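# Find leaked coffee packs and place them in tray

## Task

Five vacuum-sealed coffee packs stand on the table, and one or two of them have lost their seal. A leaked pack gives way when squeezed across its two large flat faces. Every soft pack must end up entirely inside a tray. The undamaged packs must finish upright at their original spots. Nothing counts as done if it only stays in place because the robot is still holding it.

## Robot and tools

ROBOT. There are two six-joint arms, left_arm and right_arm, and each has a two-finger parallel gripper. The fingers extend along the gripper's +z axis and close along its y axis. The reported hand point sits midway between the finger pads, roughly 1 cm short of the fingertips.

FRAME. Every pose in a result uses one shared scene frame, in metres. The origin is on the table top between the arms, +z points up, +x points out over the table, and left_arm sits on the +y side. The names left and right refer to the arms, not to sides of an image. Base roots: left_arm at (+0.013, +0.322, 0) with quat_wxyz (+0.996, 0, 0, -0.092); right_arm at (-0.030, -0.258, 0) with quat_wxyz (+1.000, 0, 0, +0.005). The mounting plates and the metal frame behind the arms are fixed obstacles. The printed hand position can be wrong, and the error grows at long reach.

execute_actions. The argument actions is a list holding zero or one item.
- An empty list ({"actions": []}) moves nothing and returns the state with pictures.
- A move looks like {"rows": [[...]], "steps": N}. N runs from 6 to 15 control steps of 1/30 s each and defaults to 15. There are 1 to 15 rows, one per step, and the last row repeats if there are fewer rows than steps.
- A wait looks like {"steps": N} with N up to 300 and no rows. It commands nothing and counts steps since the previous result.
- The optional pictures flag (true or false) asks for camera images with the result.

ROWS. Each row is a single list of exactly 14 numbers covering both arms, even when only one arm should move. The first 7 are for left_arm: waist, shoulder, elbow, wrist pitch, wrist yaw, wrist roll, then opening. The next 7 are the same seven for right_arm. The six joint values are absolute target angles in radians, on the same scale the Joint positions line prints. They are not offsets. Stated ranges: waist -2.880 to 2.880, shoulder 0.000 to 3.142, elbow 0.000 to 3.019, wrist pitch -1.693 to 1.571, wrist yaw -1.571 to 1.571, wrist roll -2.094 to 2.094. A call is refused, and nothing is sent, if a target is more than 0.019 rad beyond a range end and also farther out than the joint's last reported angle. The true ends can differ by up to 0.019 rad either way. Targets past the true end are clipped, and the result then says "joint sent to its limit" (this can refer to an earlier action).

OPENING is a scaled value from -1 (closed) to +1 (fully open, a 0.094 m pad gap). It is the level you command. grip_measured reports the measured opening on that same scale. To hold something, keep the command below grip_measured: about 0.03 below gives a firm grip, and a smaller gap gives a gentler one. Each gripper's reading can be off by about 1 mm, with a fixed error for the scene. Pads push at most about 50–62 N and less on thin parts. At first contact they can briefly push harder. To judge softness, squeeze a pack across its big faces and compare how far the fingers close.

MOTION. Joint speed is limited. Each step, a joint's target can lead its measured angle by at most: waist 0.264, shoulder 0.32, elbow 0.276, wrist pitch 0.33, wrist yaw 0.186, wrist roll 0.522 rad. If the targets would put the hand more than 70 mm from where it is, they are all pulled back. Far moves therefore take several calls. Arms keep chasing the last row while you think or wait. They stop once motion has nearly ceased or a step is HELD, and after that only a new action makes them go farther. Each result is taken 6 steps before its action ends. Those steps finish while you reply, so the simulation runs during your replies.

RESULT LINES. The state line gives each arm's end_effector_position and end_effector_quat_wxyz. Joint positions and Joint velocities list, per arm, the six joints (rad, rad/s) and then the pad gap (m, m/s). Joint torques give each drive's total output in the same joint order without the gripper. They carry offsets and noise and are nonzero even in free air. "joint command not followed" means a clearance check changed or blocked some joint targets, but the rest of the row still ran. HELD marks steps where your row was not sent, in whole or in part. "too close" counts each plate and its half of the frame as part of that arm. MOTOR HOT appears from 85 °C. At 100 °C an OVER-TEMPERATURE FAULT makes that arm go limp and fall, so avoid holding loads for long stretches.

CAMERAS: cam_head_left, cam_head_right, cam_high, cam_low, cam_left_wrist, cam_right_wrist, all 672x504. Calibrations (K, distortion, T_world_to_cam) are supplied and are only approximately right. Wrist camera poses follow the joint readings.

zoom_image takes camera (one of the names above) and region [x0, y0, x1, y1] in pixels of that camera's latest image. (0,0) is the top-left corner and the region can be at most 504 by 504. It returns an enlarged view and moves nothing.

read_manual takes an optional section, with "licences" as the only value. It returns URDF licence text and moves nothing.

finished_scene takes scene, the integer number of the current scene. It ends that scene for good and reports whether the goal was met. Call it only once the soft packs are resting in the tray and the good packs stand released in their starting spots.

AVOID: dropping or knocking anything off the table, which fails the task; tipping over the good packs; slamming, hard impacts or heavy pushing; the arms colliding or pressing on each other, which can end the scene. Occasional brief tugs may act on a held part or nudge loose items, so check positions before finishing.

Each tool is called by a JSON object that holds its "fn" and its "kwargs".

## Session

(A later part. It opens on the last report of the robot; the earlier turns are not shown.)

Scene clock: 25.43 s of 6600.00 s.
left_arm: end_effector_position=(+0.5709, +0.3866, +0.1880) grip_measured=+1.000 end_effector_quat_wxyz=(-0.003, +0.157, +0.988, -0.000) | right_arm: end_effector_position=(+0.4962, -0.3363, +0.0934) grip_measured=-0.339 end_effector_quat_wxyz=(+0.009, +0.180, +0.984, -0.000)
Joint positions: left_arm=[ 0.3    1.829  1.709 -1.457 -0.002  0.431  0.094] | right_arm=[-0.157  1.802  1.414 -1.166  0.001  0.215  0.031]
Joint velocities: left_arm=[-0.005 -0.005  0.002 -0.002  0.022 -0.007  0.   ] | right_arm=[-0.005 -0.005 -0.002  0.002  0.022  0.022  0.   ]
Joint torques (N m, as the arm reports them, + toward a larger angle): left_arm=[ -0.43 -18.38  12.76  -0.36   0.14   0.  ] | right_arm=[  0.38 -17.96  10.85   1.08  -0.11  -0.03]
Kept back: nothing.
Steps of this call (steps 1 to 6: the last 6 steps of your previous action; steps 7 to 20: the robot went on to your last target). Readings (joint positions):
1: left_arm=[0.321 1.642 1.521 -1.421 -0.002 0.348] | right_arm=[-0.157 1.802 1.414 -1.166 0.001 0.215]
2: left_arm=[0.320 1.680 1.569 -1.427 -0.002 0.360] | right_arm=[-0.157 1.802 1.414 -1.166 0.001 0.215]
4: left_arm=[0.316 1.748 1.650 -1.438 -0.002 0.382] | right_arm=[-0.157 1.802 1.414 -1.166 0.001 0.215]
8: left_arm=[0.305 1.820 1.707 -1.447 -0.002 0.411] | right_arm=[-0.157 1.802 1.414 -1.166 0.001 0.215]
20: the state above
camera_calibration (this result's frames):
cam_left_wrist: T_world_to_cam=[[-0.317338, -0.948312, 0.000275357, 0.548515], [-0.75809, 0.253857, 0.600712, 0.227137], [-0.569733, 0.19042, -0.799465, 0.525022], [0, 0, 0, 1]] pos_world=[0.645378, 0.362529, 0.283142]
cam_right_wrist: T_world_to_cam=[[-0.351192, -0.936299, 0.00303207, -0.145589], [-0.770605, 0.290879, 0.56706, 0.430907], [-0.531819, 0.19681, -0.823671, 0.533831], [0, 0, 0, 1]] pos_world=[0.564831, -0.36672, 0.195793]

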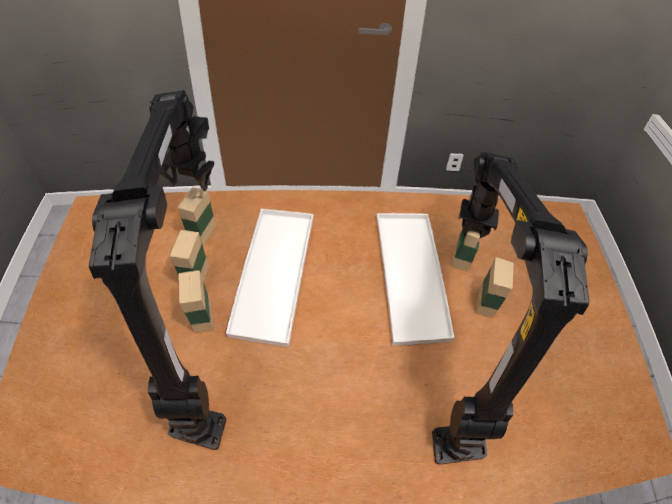

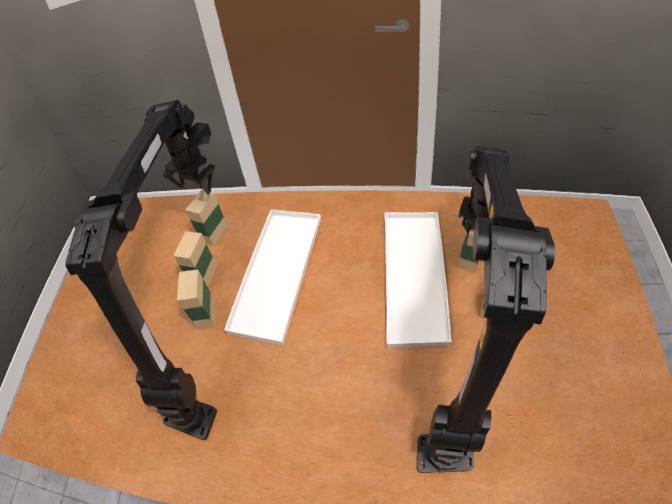

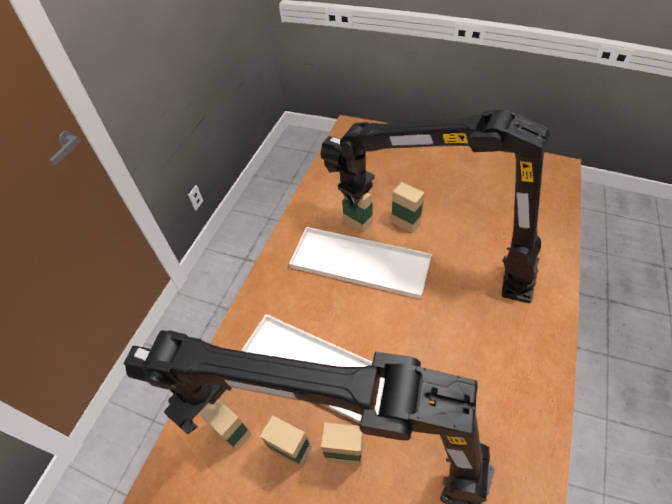

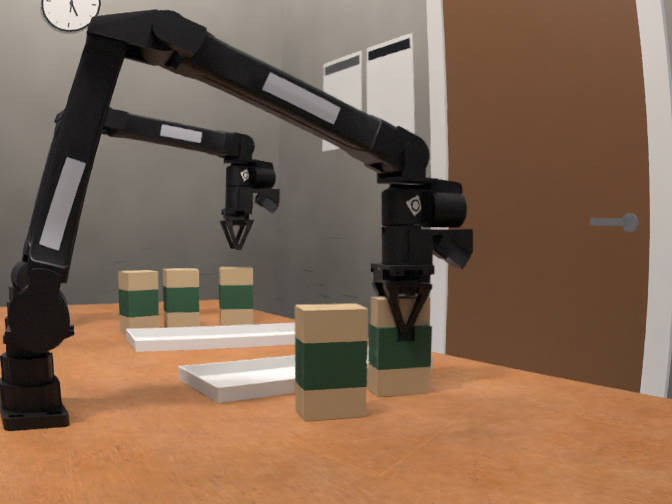

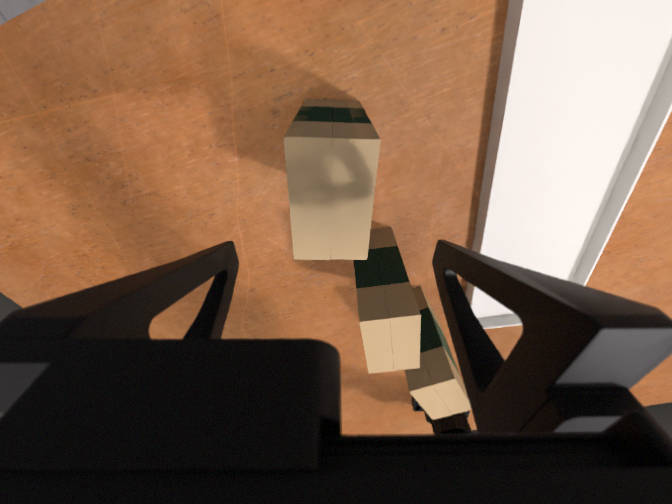

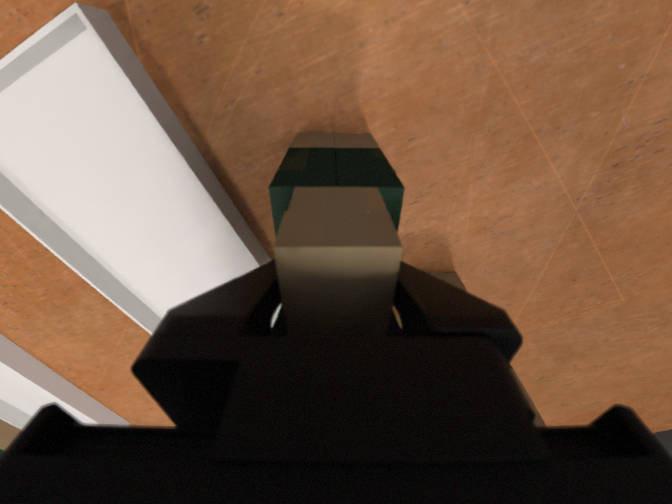

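{"fn": "execute_actions", "kwargs": {"actions": [{"rows": [[0.295,1.835,1.715,-1.44,0,0.444,1,-0.16,1.80,1.43,-1.17,0,0.22,-0.37],[0.295,1.84,1.704,-1.425,0,0.444,1,-0.16,1.795,1.44,-1.175,0,0.22,-0.385],[0.295,1.845,1.69,-1.405,0,0.444,1,-0.16,1.79,1.45,-1.18,0,0.22,-0.385],[0.295,1.85,1.674,-1.383,0,0.444,1,-0.16,1.786,1.46,-1.19,0,0.22,-0.385],[0.295,1.855,1.658,-1.361,0,0.444,1,-0.16,1.782,1.472,-1.205,0,0.22,-0.385],[0.295,1.86,1.642,-1.339,0,0.444,1,-0.16,1.778,1.484,-1.221,0,0.22,-0.385],[0.295,1.865,1.626,-1.317,0,0.444,1,-0.16,1.774,1.496,-1.237,0,0.22,-0.385],[0.295,1.87,1.61,-1.295,0,0.444,1,-0.16,1.77,1.508,-1.253,0,0.22,-0.385],[0.295,1.875,1.594,-1.273,0,0.444,1,-0.16,1.766,1.52,-1.269,0,0.22,-0.385],[0.295,1.88,1.578,-1.251,0,0.444,1,-0.16,1.762,1.532,-1.285,0,0.22,-0.385],[0.295,1.885,1.562,-1.23,0,0.444,1,-0.16,1.758,1.544,-1.301,0,0.22,-0.385],[0.295,1.889,1.548,-1.212,0,0.444,1,-0.16,1.754,1.556,-1.317,0,0.22,-0.385],[0.295,1.893,1.537,-1.198,0,0.444,1,-0.16,1.75,1.568,-1.333,0,0.22,-0.385],[0.295,1.896,1.53,-1.19,0,0.444,1,-0.16,1.746,1.578,-1.347,0,0.22,-0.385],[0.295,1.896,1.53,-1.19,0,0.444,1,-0.16,1.743,1.585,-1.357,0,0.22,-0.385]], "steps": 15}]}}

{"fn": "execute_actions", "kwargs": {"actions": [{"steps": 16}], "pictures": true}}

Scene clock: 27.53 s of 6600.00 s.
left_arm: end_effector_position=(+0.5784, +0.3874, +0.1558) grip_measured=+1.000 end_effector_quat_wxyz=(+0.019, +0.158, +0.987, +0.006) | right_arm: end_effector_position=(+0.4874, -0.3350, +0.0984) grip_measured=-0.358 end_effector_quat_wxyz=(-0.014, +0.180, +0.984, -0.001)
Joint positions: left_arm=[ 0.3    1.833  1.629 -1.327 -0.002  0.432  0.094] | right_arm=[-0.157  1.802  1.428 -1.225  0.001  0.215  0.03 ]
Joint velocities: left_arm=[-0.005  0.103 -0.466  0.637 -0.066 -0.051  0.   ] | right_arm=[-0.005  0.005  0.193 -0.53  -0.066 -0.022 -0.   ]
Joint torques (N m, as the arm reports them, + toward a larger angle): left_arm=[  0.07 -15.02   8.57   0.68   0.11   0.01] | right_arm=[  0.36 -20.65  17.28   0.47  -0.1   -0.02]
Steps of this call (steps 1 to 15: the robot went on to your last target; steps 16 to 54: nothing new was sent; steps 55 to 63: the first 9 steps of this action). Readings (joint positions):
55: left_arm=[0.300 1.829 1.709 -1.456 -0.002 0.432] | right_arm=[-0.157 1.802 1.414 -1.166 0.001 0.215]
56: left_arm=[0.300 1.829 1.708 -1.453 -0.002 0.432] | right_arm=[-0.157 1.802 1.414 -1.166 0.001 0.215]
58: left_arm=[0.300 1.829 1.700 -1.428 -0.002 0.432] | right_arm=[-0.157 1.802 1.414 -1.167 0.001 0.215]
62: left_arm=[0.300 1.830 1.646 -1.348 -0.002 0.432] | right_arm=[-0.157 1.802 1.423 -1.208 0.001 0.215]
63: the state above

Scene clock: 28.07 s of 6600.00 s.
left_arm: end_effector_position=(+0.5697, +0.3864, +0.0797) grip_measured=+1.000 end_effector_quat_wxyz=(-0.005, +0.158, +0.987, -0.001) | right_arm: end_effector_position=(+0.4944, -0.3360, +0.1512) grip_measured=-0.358 end_effector_quat_wxyz=(-0.007, +0.180, +0.984, -0.001)
Joint positions: left_arm=[ 0.3    1.9    1.52  -1.202 -0.002  0.432  0.094] | right_arm=[-0.157  1.769  1.527 -1.343  0.001  0.215  0.03 ]
Joint velocities: left_arm=[-0.015  0.005 -0.002 -0.007  0.022  0.022  0.   ] | right_arm=[-0.005 -0.005 -0.002 -0.012 -0.022 -0.007 -0.001]
Joint torques (N m, as the arm reports them, + toward a larger angle): left_arm=[  0.02 -18.71   9.13   0.71   0.17   0.03] | right_arm=[  0.34 -19.6   15.71   0.2   -0.1   -0.03]
Kept back: nothing.
Steps of this call (steps 1 to 6: the last 6 steps of your previous action; steps 7 to 16: the robot went on to your last target). Readings (joint positions):
1: left_arm=[0.300 1.837 1.612 -1.306 -0.002 0.432] | right_arm=[-0.157 1.802 1.435 -1.241 0.001 0.215]
2: left_arm=[0.300 1.842 1.596 -1.285 -0.002 0.432] | right_arm=[-0.157 1.802 1.445 -1.257 0.001 0.215]
4: left_arm=[0.300 1.856 1.564 -1.245 -0.002 0.432] | right_arm=[-0.157 1.802 1.469 -1.290 0.001 0.215]
8: left_arm=[0.300 1.889 1.526 -1.209 -0.002 0.432] | right_arm=[-0.157 1.793 1.516 -1.333 0.001 0.215]
16: the state above
camera_calibration (this result's frames):
cam_left_wrist: T_world_to_cam=[[-0.318779, -0.947827, 0.00223298, 0.5485], [-0.754962, 0.255337, 0.604016, 0.288664], [-0.573073, 0.190862, -0.796969, 0.439331], [0, 0, 0, 1]] pos_world=[0.644549, 0.362325, 0.174551]
cam_right_wrist: T_world_to_cam=[[-0.351004, -0.936326, 0.00945607, -0.147241], [-0.753118, 0.288296, 0.591354, 0.383387], [-0.556427, 0.200446, -0.806357, 0.591179], [0, 0, 0, 1]] pos_world=[0.566001, -0.366893, 0.251376]

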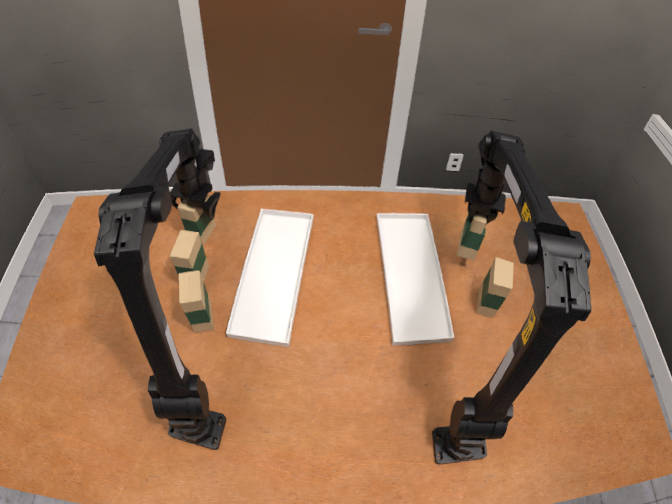

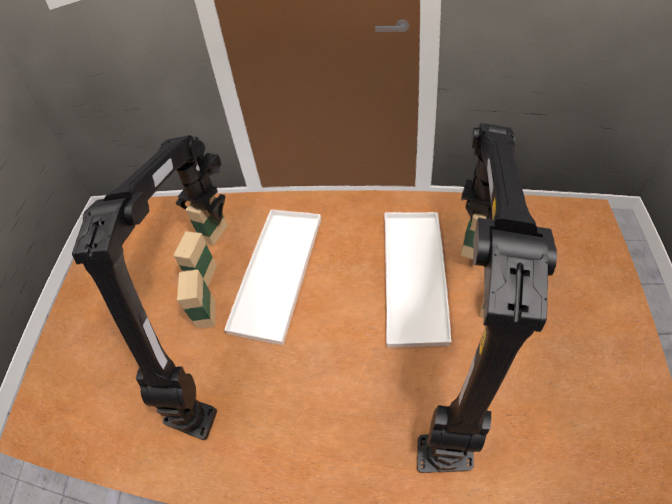

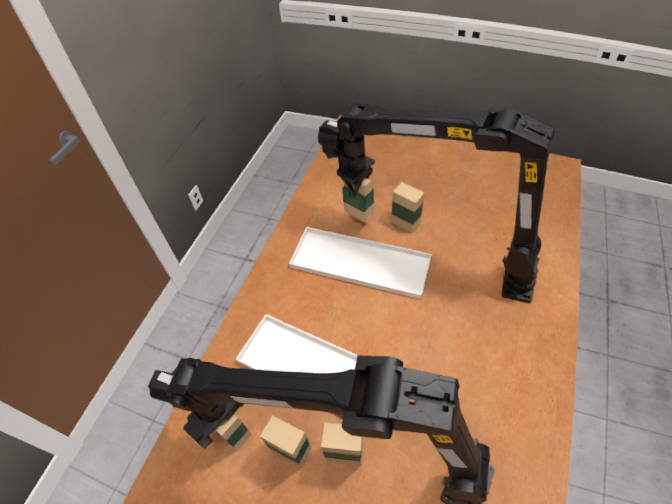

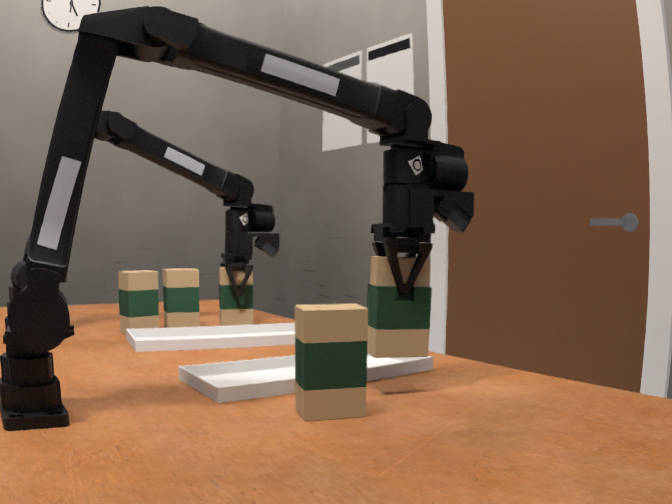

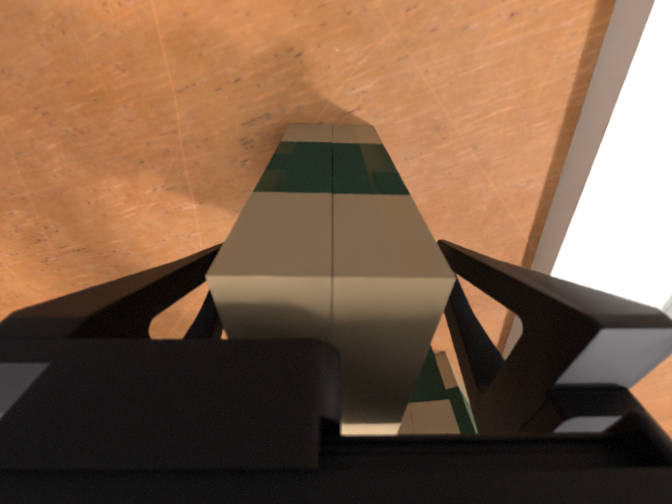

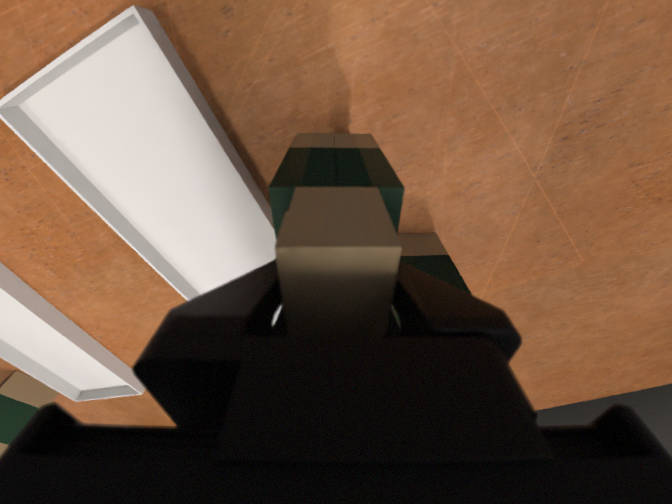

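{"fn": "execute_actions", "kwargs": {"actions": [{"rows": [[0.31,1.896,1.53,-1.19,0,0.444,0.8,-0.151,1.743,1.585,-1.35,0,0.216,-0.39],[0.31,1.896,1.53,-1.19,0,0.444,0.6,-0.137,1.743,1.585,-1.345,0,0.21,-0.39],[0.31,1.896,1.53,-1.19,0,0.444,0.45,-0.116,1.743,1.585,-1.34,0,0.202,-0.39],[0.31,1.896,1.53,-1.19,0,0.444,0.33,-0.093,1.743,1.585,-1.335,0,0.192,-0.39],[0.31,1.896,1.53,-1.19,0,0.444,0.25,-0.067,1.743,1.585,-1.33,0,0.181,-0.39],[0.31,1.896,1.53,-1.19,0,0.444,0.2,-0.04,1.743,1.585,-1.325,0,0.17,-0.39],[0.31,1.896,1.53,-1.19,0,0.444,0.17,-0.014,1.743,1.585,-1.32,0,0.159,-0.39],[0.31,1.896,1.53,-1.19,0,0.444,0.15,0.012,1.743,1.585,-1.315,0,0.148,-0.39],[0.31,1.896,1.53,-1.19,0,0.444,0.13,0.039,1.743,1.585,-1.31,0,0.137,-0.39],[0.31,1.896,1.53,-1.19,0,0.444,0.115,0.065,1.743,1.585,-1.305,0,0.126,-0.39],[0.31,1.896,1.53,-1.19,0,0.444,0.10,0.088,1.743,1.585,-1.3,0,0.116,-0.39],[0.31,1.896,1.53,-1.19,0,0.444,0.085,0.107,1.743,1.585,-1.3,0,0.108,-0.39],[0.31,1.896,1.53,-1.19,0,0.444,0.07,0.12,1.743,1.585,-1.3,0,0.102,-0.39],[0.31,1.896,1.53,-1.19,0,0.444,0.05,0.127,1.743,1.585,-1.3,0,0.098,-0.39],[0.31,1.896,1.53,-1.19,0,0.444,0.03,0.13,1.743,1.585,-1.3,0,0.098,-0.39]], "steps": 15}]}}

{"fn": "execute_actions", "kwargs": {"actions": [{"steps": 18}], "pictures": true}}

Scene clock: 28.93 s of 6600.00 s.
left_arm: end_effector_position=(+0.5697, +0.3866, +0.0797) grip_measured=+0.142 end_effector_quat_wxyz=(-0.005, +0.158, +0.987, -0.000) | right_arm: end_effector_position=(+0.5012, -0.2885, +0.1512) grip_measured=-0.358 end_effector_quat_wxyz=(-0.003, +0.122, +0.993, -0.002)
Joint positions: left_arm=[ 0.3    1.9    1.52  -1.202 -0.002  0.432  0.054] | right_arm=[-0.066  1.769  1.527 -1.335  0.004  0.189  0.03 ]
Joint velocities: left_arm=[ 0.005 -0.005 -0.017  0.022 -0.037  0.007 -0.02 ] | right_arm=[ 0.796 -0.015  0.007  0.1   -0.007 -0.256  0.001]
Joint torques (N m, as the arm reports them, + toward a larger angle): left_arm=[  1.31 -18.74   9.33   0.83   0.21   0.04] | right_arm=[  4.05 -19.45  15.11   1.22  -0.17  -0.25]
Steps of this call (steps 1 to 15: the robot went on to your last target; steps 16 to 17: nothing new was sent; steps 18 to 26: the first 9 steps of this action). Readings (joint positions):
18: left_arm=[0.300 1.900 1.520 -1.202 -0.002 0.432] | right_arm=[-0.157 1.769 1.527 -1.343 0.001 0.215]
19: left_arm=[0.300 1.900 1.520 -1.202 -0.002 0.432] | right_arm=[-0.156 1.769 1.527 -1.343 0.001 0.215]
21: left_arm=[0.300 1.900 1.520 -1.202 -0.002 0.432] | right_arm=[-0.150 1.769 1.527 -1.343 0.001 0.214]
25: left_arm=[0.300 1.900 1.520 -1.202 -0.002 0.432] | right_arm=[-0.091 1.769 1.527 -1.338 0.004 0.195]
26: the state above

Scene clock: 29.53 s of 6600.00 s.
left_arm: end_effector_position=(+0.5700, +0.3869, +0.0797) grip_measured=+0.032 end_effector_quat_wxyz=(-0.005, +0.158, +0.987, +0.000) | right_arm: end_effector_position=(+0.5023, -0.1815, +0.1512) grip_measured=-0.358 end_effector_quat_wxyz=(+0.009, -0.015, +1.000, +0.002)
Joint positions: left_arm=[ 0.3    1.9    1.52  -1.2   -0.003  0.432  0.049] | right_arm=[ 0.132  1.769  1.527 -1.312 -0.001  0.113  0.03 ]
Joint velocities: left_arm=[-0.015 -0.005 -0.007 -0.007 -0.022 -0.022 -0.002] | right_arm=[-0.19  -0.005 -0.017  0.012 -0.007  0.037 -0.001]
Joint torques (N m, as the arm reports them, + toward a larger angle): left_arm=[  1.23 -18.19   9.37   0.65   0.18   0.  ] | right_arm=[  1.36 -19.8   15.73   1.24  -0.04  -0.25]
Kept back: nothing.
Steps of this call (steps 1 to 6: the last 6 steps of your previous action; steps 7 to 18: the robot went on to your last target). Readings (joint positions):
1: left_arm=[0.300 1.900 1.520 -1.201 -0.003 0.432] | right_arm=[-0.038 1.769 1.527 -1.330 0.004 0.181]
2: left_arm=[0.300 1.900 1.520 -1.201 -0.003 0.432] | right_arm=[-0.007 1.769 1.527 -1.325 0.004 0.173]
4: left_arm=[0.300 1.900 1.520 -1.200 -0.003 0.432] | right_arm=[0.058 1.769 1.527 -1.316 0.003 0.155]
8: left_arm=[0.300 1.900 1.520 -1.200 -0.003 0.432] | right_arm=[0.163 1.769 1.527 -1.312 -0.005 0.128]
18: the state above
camera_calibration (this result's frames):
cam_left_wrist: T_world_to_cam=[[-0.31843, -0.947946, 0.000547965, 0.549013], [-0.755892, 0.254264, 0.603305, 0.289798], [-0.57204, 0.191696, -0.79751, 0.43856], [0, 0, 0, 1]] pos_world=[0.644752, 0.362679, 0.174619]
cam_right_wrist: T_world_to_cam=[[0.0325659, -0.999467, 0.00245537, -0.20283], [-0.823451, -0.0254383, 0.566817, 0.326909], [-0.566452, -0.0204808, -0.82384, 0.532213], [0, 0, 0, 1]] pos_world=[0.577272, -0.183506, 0.253659]

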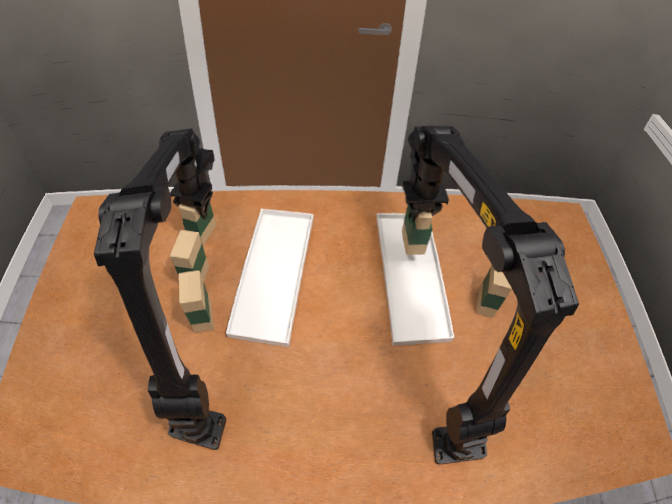

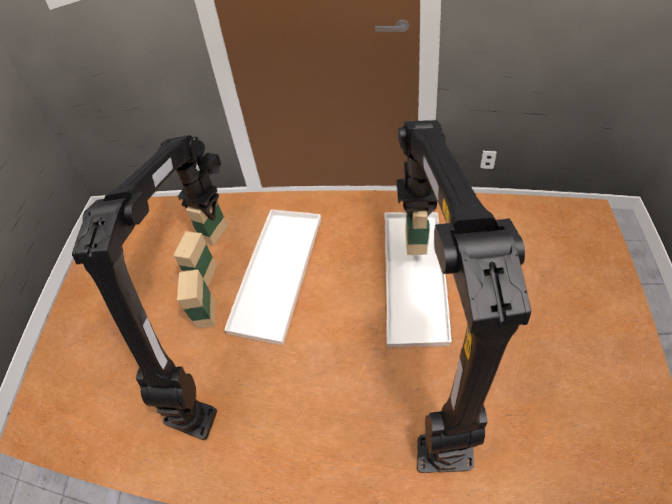

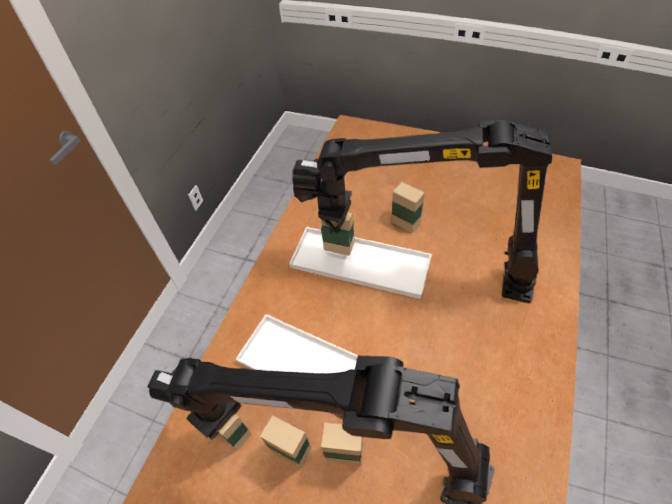

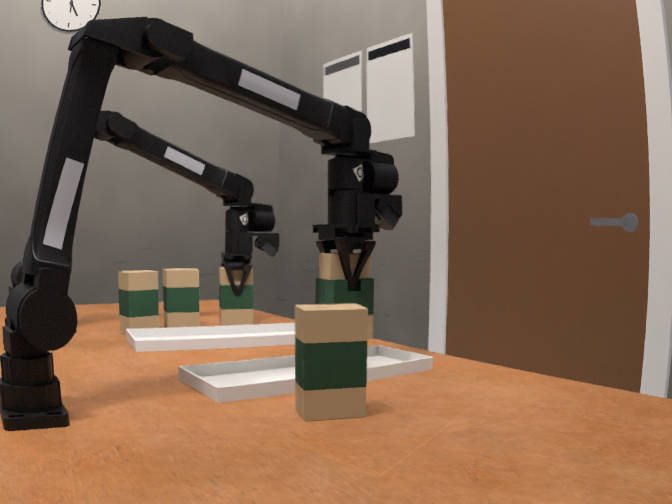

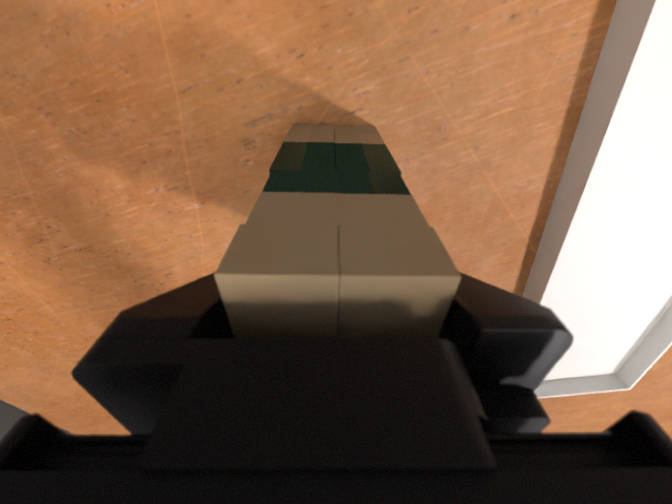

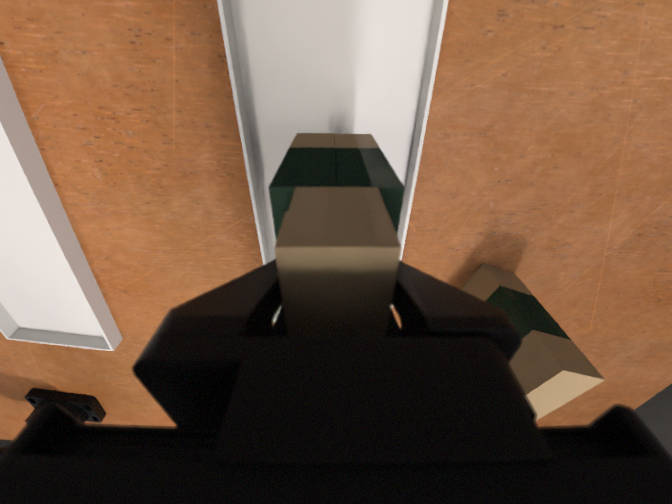

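{"fn": "execute_actions", "kwargs": {"actions": [{"rows": [[0.305,1.896,1.53,-1.19,0,0.444,0.0,0.13,1.755,1.55,-1.297,0,0.098,-0.39],[0.305,1.896,1.53,-1.19,0,0.444,-0.03,0.13,1.755,1.53,-1.292,0,0.098,-0.39],[0.305,1.896,1.53,-1.19,0,0.444,-0.06,0.13,1.755,1.52,-1.283,0,0.098,-0.39],[0.305,1.896,1.53,-1.19,0,0.444,-0.09,0.13,1.755,1.509,-1.272,0,0.098,-0.39],[0.305,1.896,1.53,-1.19,0,0.444,-0.12,0.13,1.755,1.498,-1.261,0,0.098,-0.39],[0.305,1.896,1.53,-1.19,0,0.444,-0.15,0.13,1.755,1.487,-1.25,0,0.098,-0.39],[0.305,1.896,1.53,-1.19,0,0.444,-0.18,0.13,1.755,1.476,-1.239,0,0.098,-0.39],[0.305,1.896,1.53,-1.19,0,0.444,-0.21,0.13,1.755,1.465,-1.228,0,0.098,-0.39],[0.305,1.896,1.53,-1.19,0,0.444,-0.24,0.13,1.755,1.454,-1.217,0,0.098,-0.39],[0.305,1.896,1.53,-1.19,0,0.444,-0.27,0.13,1.755,1.443,-1.206,0,0.098,-0.39],[0.305,1.896,1.53,-1.19,0,0.444,-0.30,0.13,1.755,1.433,-1.195,0,0.098,-0.39],[0.305,1.896,1.53,-1.19,0,0.444,-0.33,0.13,1.755,1.424,-1.185,0,0.098,-0.39],[0.305,1.896,1.53,-1.19,0,0.444,-0.355,0.13,1.755,1.417,-1.177,0,0.098,-0.39],[0.305,1.896,1.53,-1.19,0,0.444,-0.38,0.13,1.755,1.412,-1.171,0,0.098,-0.39],[0.305,1.896,1.53,-1.19,0,0.444,-0.40,0.13,1.755,1.41,-1.168,0,0.098,-0.39]], "steps": 15}]}}

{"fn": "execute_actions", "kwargs": {"actions": [{"steps": 14}]}}

Scene clock: 30.67 s of 6600.00 s.
left_arm: end_effector_position=(+0.5700, +0.3865, +0.0797) grip_measured=-0.222 end_effector_quat_wxyz=(-0.004, +0.158, +0.987, -0.001) | right_arm: end_effector_position=(+0.5003, -0.1867, +0.1324) grip_measured=-0.358 end_effector_quat_wxyz=(+0.014, -0.011, +1.000, +0.002)
Joint positions: left_arm=[ 0.3    1.9    1.52  -1.2   -0.001  0.432  0.037] | right_arm=[ 0.124  1.769  1.476 -1.251 -0.     0.112  0.03 ]
Joint velocities: left_arm=[-0.005 -0.005 -0.007  0.002 -0.037 -0.037 -0.031] | right_arm=[ 0.005  0.015 -0.359  0.281  0.051  0.037 -0.   ]
Joint torques (N m, as the arm reports them, + toward a larger angle): left_arm=[  0.91 -18.54   9.36   0.66  -0.01   0.04] | right_arm=[  1.16 -18.92  10.75   1.24  -0.05  -0.23]
Steps of this call (steps 1 to 25: the robot went on to your last target; steps 26 to 34: the first 9 steps of this action). Readings (joint positions):
26: left_arm=[0.300 1.900 1.520 -1.200 -0.003 0.432] | right_arm=[0.124 1.769 1.527 -1.312 -0.000 0.112]
27: left_arm=[0.300 1.900 1.520 -1.200 -0.002 0.432] | right_arm=[0.124 1.769 1.527 -1.311 -0.000 0.112]
29: left_arm=[0.300 1.900 1.520 -1.200 -0.002 0.432] | right_arm=[0.124 1.769 1.523 -1.302 -0.000 0.112]
33: left_arm=[0.300 1.900 1.520 -1.200 -0.001 0.432] | right_arm=[0.124 1.769 1.489 -1.261 -0.000 0.112]
34: the state above

Scene clock: 31.13 s of 6600.00 s.
left_arm: end_effector_position=(+0.5701, +0.3867, +0.0797) grip_measured=-0.359 end_effector_quat_wxyz=(-0.004, +0.158, +0.987, -0.000) | right_arm: end_effector_position=(+0.4890, -0.1882, +0.1051) grip_measured=-0.358 end_effector_quat_wxyz=(+0.010, -0.011, +1.000, +0.001)
Joint positions: left_arm=[ 0.3    1.9    1.52  -1.2   -0.002  0.433  0.03 ] | right_arm=[ 0.124  1.769  1.401 -1.183 -0.     0.112  0.03 ]
Joint velocities: left_arm=[-0.005 -0.015  0.002  0.007  0.007  0.037  0.001] | right_arm=[ 0.005 -0.005 -0.007  0.012 -0.022  0.007  0.001]
Joint torques (N m, as the arm reports them, + toward a larger angle): left_arm=[  0.67 -18.21   9.25   0.74   0.13   0.02] | right_arm=[  1.2  -18.57  11.21   1.38  -0.05  -0.22]
Kept back: nothing.
Steps of this call (steps 1 to 6: the last 6 steps of your previous action; steps 7 to 14: the robot went on to your last target). Readings (joint positions):
1: left_arm=[0.300 1.900 1.520 -1.200 -0.001 0.432] | right_arm=[0.124 1.769 1.463 -1.241 -0.000 0.112]
2: left_arm=[0.300 1.900 1.520 -1.200 -0.001 0.432] | right_arm=[0.124 1.769 1.450 -1.231 -0.000 0.112]
4: left_arm=[0.300 1.900 1.520 -1.200 -0.002 0.433] | right_arm=[0.124 1.769 1.426 -1.212 -0.000 0.112]
8: left_arm=[0.300 1.900 1.520 -1.200 -0.002 0.433] | right_arm=[0.124 1.769 1.401 -1.190 -0.000 0.112]
14: the state above

{"fn": "execute_actions", "kwargs": {"actions": [{"rows": [[0.305,1.885,1.55,-1.2,0,0.444,-0.39,0.13,1.755,1.405,-1.166,0,0.098,-0.39],[0.305,1.88,1.57,-1.205,0,0.444,-0.39,0.13,1.755,1.40,-1.164,0,0.098,-0.39],[0.305,1.877,1.582,-1.21,0,0.444,-0.39,0.13,1.755,1.397,-1.162,0,0.098,-0.39],[0.305,1.874,1.594,-1.22,0,0.444,-0.39,0.13,1.755,1.394,-1.16,0,0.098,-0.39],[0.305,1.871,1.606,-1.232,0,0.444,-0.39,0.13,1.755,1.391,-1.158,0,0.098,-0.39],[0.305,1.868,1.618,-1.246,0,0.444,-0.39,0.13,1.755,1.388,-1.156,0,0.098,-0.39],[0.305,1.865,1.63,-1.261,0,0.444,-0.39,0.13,1.755,1.385,-1.154,0,0.098,-0.39],[0.305,1.862,1.642,-1.276,0,0.444,-0.39,0.13,1.755,1.382,-1.152,0,0.098,-0.39],[0.305,1.859,1.654,-1.291,0,0.444,-0.39,0.13,1.755,1.379,-1.15,0,0.098,-0.39],[0.305,1.856,1.666,-1.306,0,0.444,-0.39,0.13,1.755,1.376,-1.148,0,0.098,-0.39],[0.305,1.854,1.678,-1.321,0,0.444,-0.39,0.13,1.755,1.374,-1.147,0,0.098,-0.39],[0.305,1.852,1.689,-1.336,0,0.444,-0.39,0.13,1.755,1.374,-1.147,0,0.098,-0.39],[0.305,1.85,1.699,-1.351,0,0.444,-0.39,0.13,1.755,1.374,-1.147,0,0.098,-0.39],[0.305,1.85,1.706,-1.365,0,0.444,-0.39,0.13,1.755,1.374,-1.147,0,0.098,-0.39],[0.305,1.85,1.71,-1.377,0,0.444,-0.39,0.13,1.755,1.374,-1.147,0,0.098,-0.39]], "steps": 15}]}}

{"fn": "execute_actions", "kwargs": {"actions": [{"steps": 16}], "pictures": true}}

Scene clock: 32.10 s of 6600.00 s.
left_arm: end_effector_position=(+0.5716, +0.3868, +0.0937) grip_measured=-0.359 end_effector_quat_wxyz=(-0.012, +0.158, +0.987, -0.002) | right_arm: end_effector_position=(+0.4864, -0.1885, +0.0993) grip_measured=-0.358 end_effector_quat_wxyz=(+0.009, -0.011, +1.000, +0.001)
Joint positions: left_arm=[ 0.3    1.9    1.559 -1.254 -0.002  0.433  0.03 ] | right_arm=[ 0.124  1.769  1.384 -1.168 -0.     0.112  0.03 ]
Joint velocities: left_arm=[-0.005 -0.015  0.369 -0.422 -0.022 -0.066  0.001] | right_arm=[-0.005 -0.015 -0.081  0.037 -0.051 -0.022 -0.001]
Joint torques (N m, as the arm reports them, + toward a larger angle): left_arm=[  1.36 -22.3   14.52  -0.3    0.11   0.02] | right_arm=[  1.14 -18.28  10.45   1.39  -0.05  -0.23]
Steps of this call (steps 1 to 20: the robot went on to your last target; steps 21 to 29: the first 9 steps of this action). Readings (joint positions):
21: left_arm=[0.300 1.900 1.520 -1.200 -0.002 0.433] | right_arm=[0.124 1.769 1.401 -1.183 -0.000 0.112]
22: left_arm=[0.300 1.900 1.520 -1.200 -0.002 0.433] | right_arm=[0.124 1.769 1.401 -1.182 -0.000 0.112]
24: left_arm=[0.300 1.900 1.523 -1.202 -0.002 0.433] | right_arm=[0.124 1.769 1.399 -1.179 -0.000 0.112]
28: left_arm=[0.300 1.900 1.548 -1.240 -0.002 0.433] | right_arm=[0.124 1.769 1.388 -1.170 -0.000 0.112]
29: the state above

Scene clock: 32.63 s of 6600.00 s.
left_arm: end_effector_position=(+0.5774, +0.3875, +0.1418) grip_measured=-0.359 end_effector_quat_wxyz=(-0.008, +0.158, +0.987, -0.002) | right_arm: end_effector_position=(+0.4847, -0.1886, +0.0966) grip_measured=-0.358 end_effector_quat_wxyz=(+0.008, -0.012, +1.000, +0.001)
Joint positions: left_arm=[ 0.3    1.875  1.653 -1.366 -0.002  0.433  0.03 ] | right_arm=[ 0.124  1.769  1.377 -1.163 -0.     0.111  0.03 ]
Joint velocities: left_arm=[-0.015 -0.005 -0.007 -0.017 -0.037 -0.022 -0.001] | right_arm=[ 0.005 -0.005 -0.022 -0.012 -0.081 -0.066 -0.001]
Joint torques (N m, as the arm reports them, + toward a larger angle): left_arm=[  0.75 -20.86  13.31  -0.36   0.12   0.03] | right_arm=[  1.1  -18.4   10.11   1.42  -0.05  -0.22]
Kept back: nothing.
Steps of this call (steps 1 to 6: the last 6 steps of your previous action; steps 7 to 16: the robot went on to your last target). Readings (joint positions):
1: left_arm=[0.300 1.900 1.572 -1.268 -0.002 0.433] | right_arm=[0.124 1.769 1.380 -1.167 -0.000 0.112]
2: left_arm=[0.300 1.900 1.587 -1.282 -0.002 0.433] | right_arm=[0.124 1.769 1.377 -1.166 -0.000 0.111]
4: left_arm=[0.300 1.898 1.614 -1.310 -0.002 0.433] | right_arm=[0.124 1.769 1.377 -1.164 -0.000 0.111]
8: left_arm=[0.300 1.887 1.649 -1.355 -0.002 0.433] | right_arm=[0.124 1.769 1.377 -1.163 -0.000 0.111]
16: the state above
camera_calibration (this result's frames):
cam_left_wrist: T_world_to_cam=[[-0.319117, -0.947702, 0.0050054, 0.551647], [-0.750959, 0.256083, 0.608673, 0.25346], [-0.578122, 0.190479, -0.793406, 0.495626], [0, 0, 0, 1]] pos_world=[0.65291, 0.363484, 0.236197]
cam_right_wrist: T_world_to_cam=[[0.0260761, -0.999654, 0.00345303, -0.206174], [-0.822588, -0.0194942, 0.568303, 0.343781], [-0.568039, -0.0176595, -0.822812, 0.478288], [0, 0, 0, 1]] pos_world=[0.559853, -0.190955, 0.198881]

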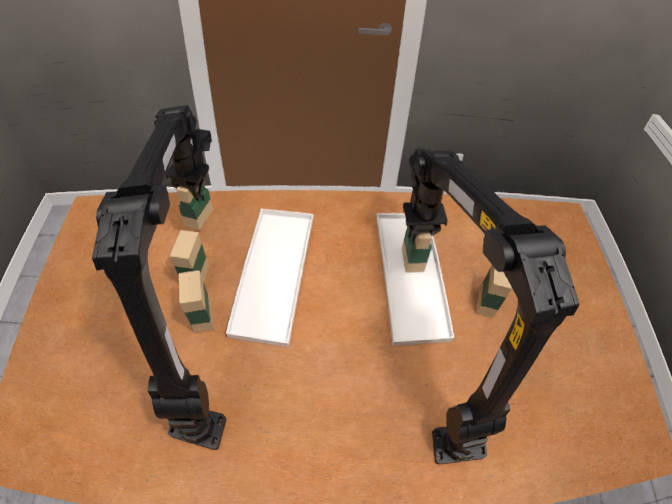

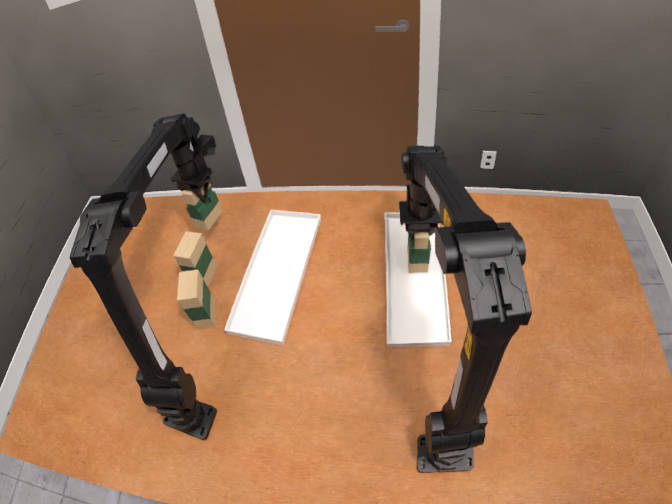

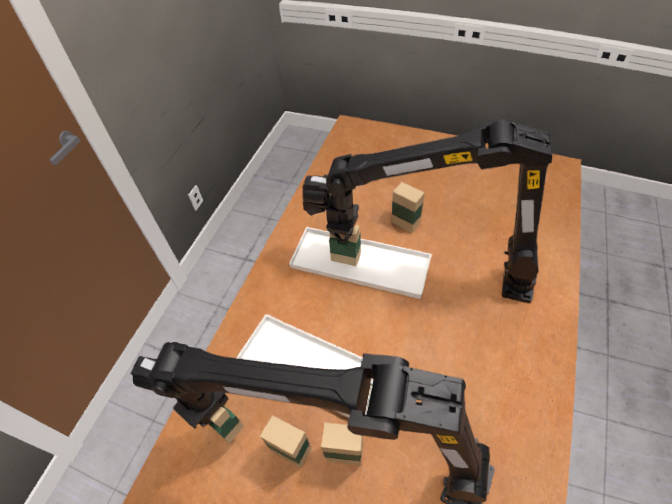

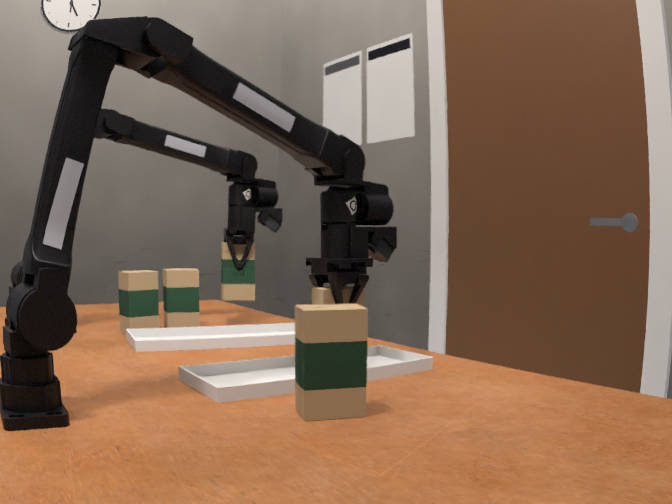

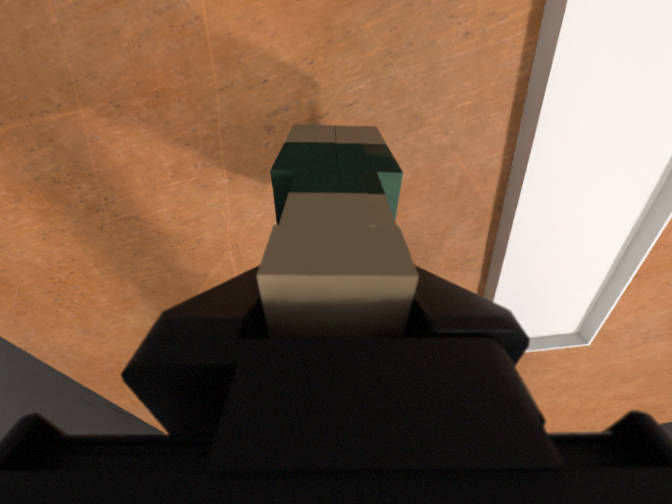

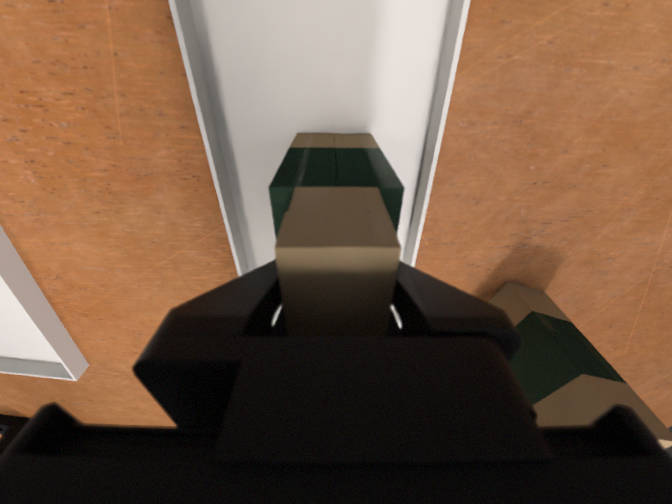

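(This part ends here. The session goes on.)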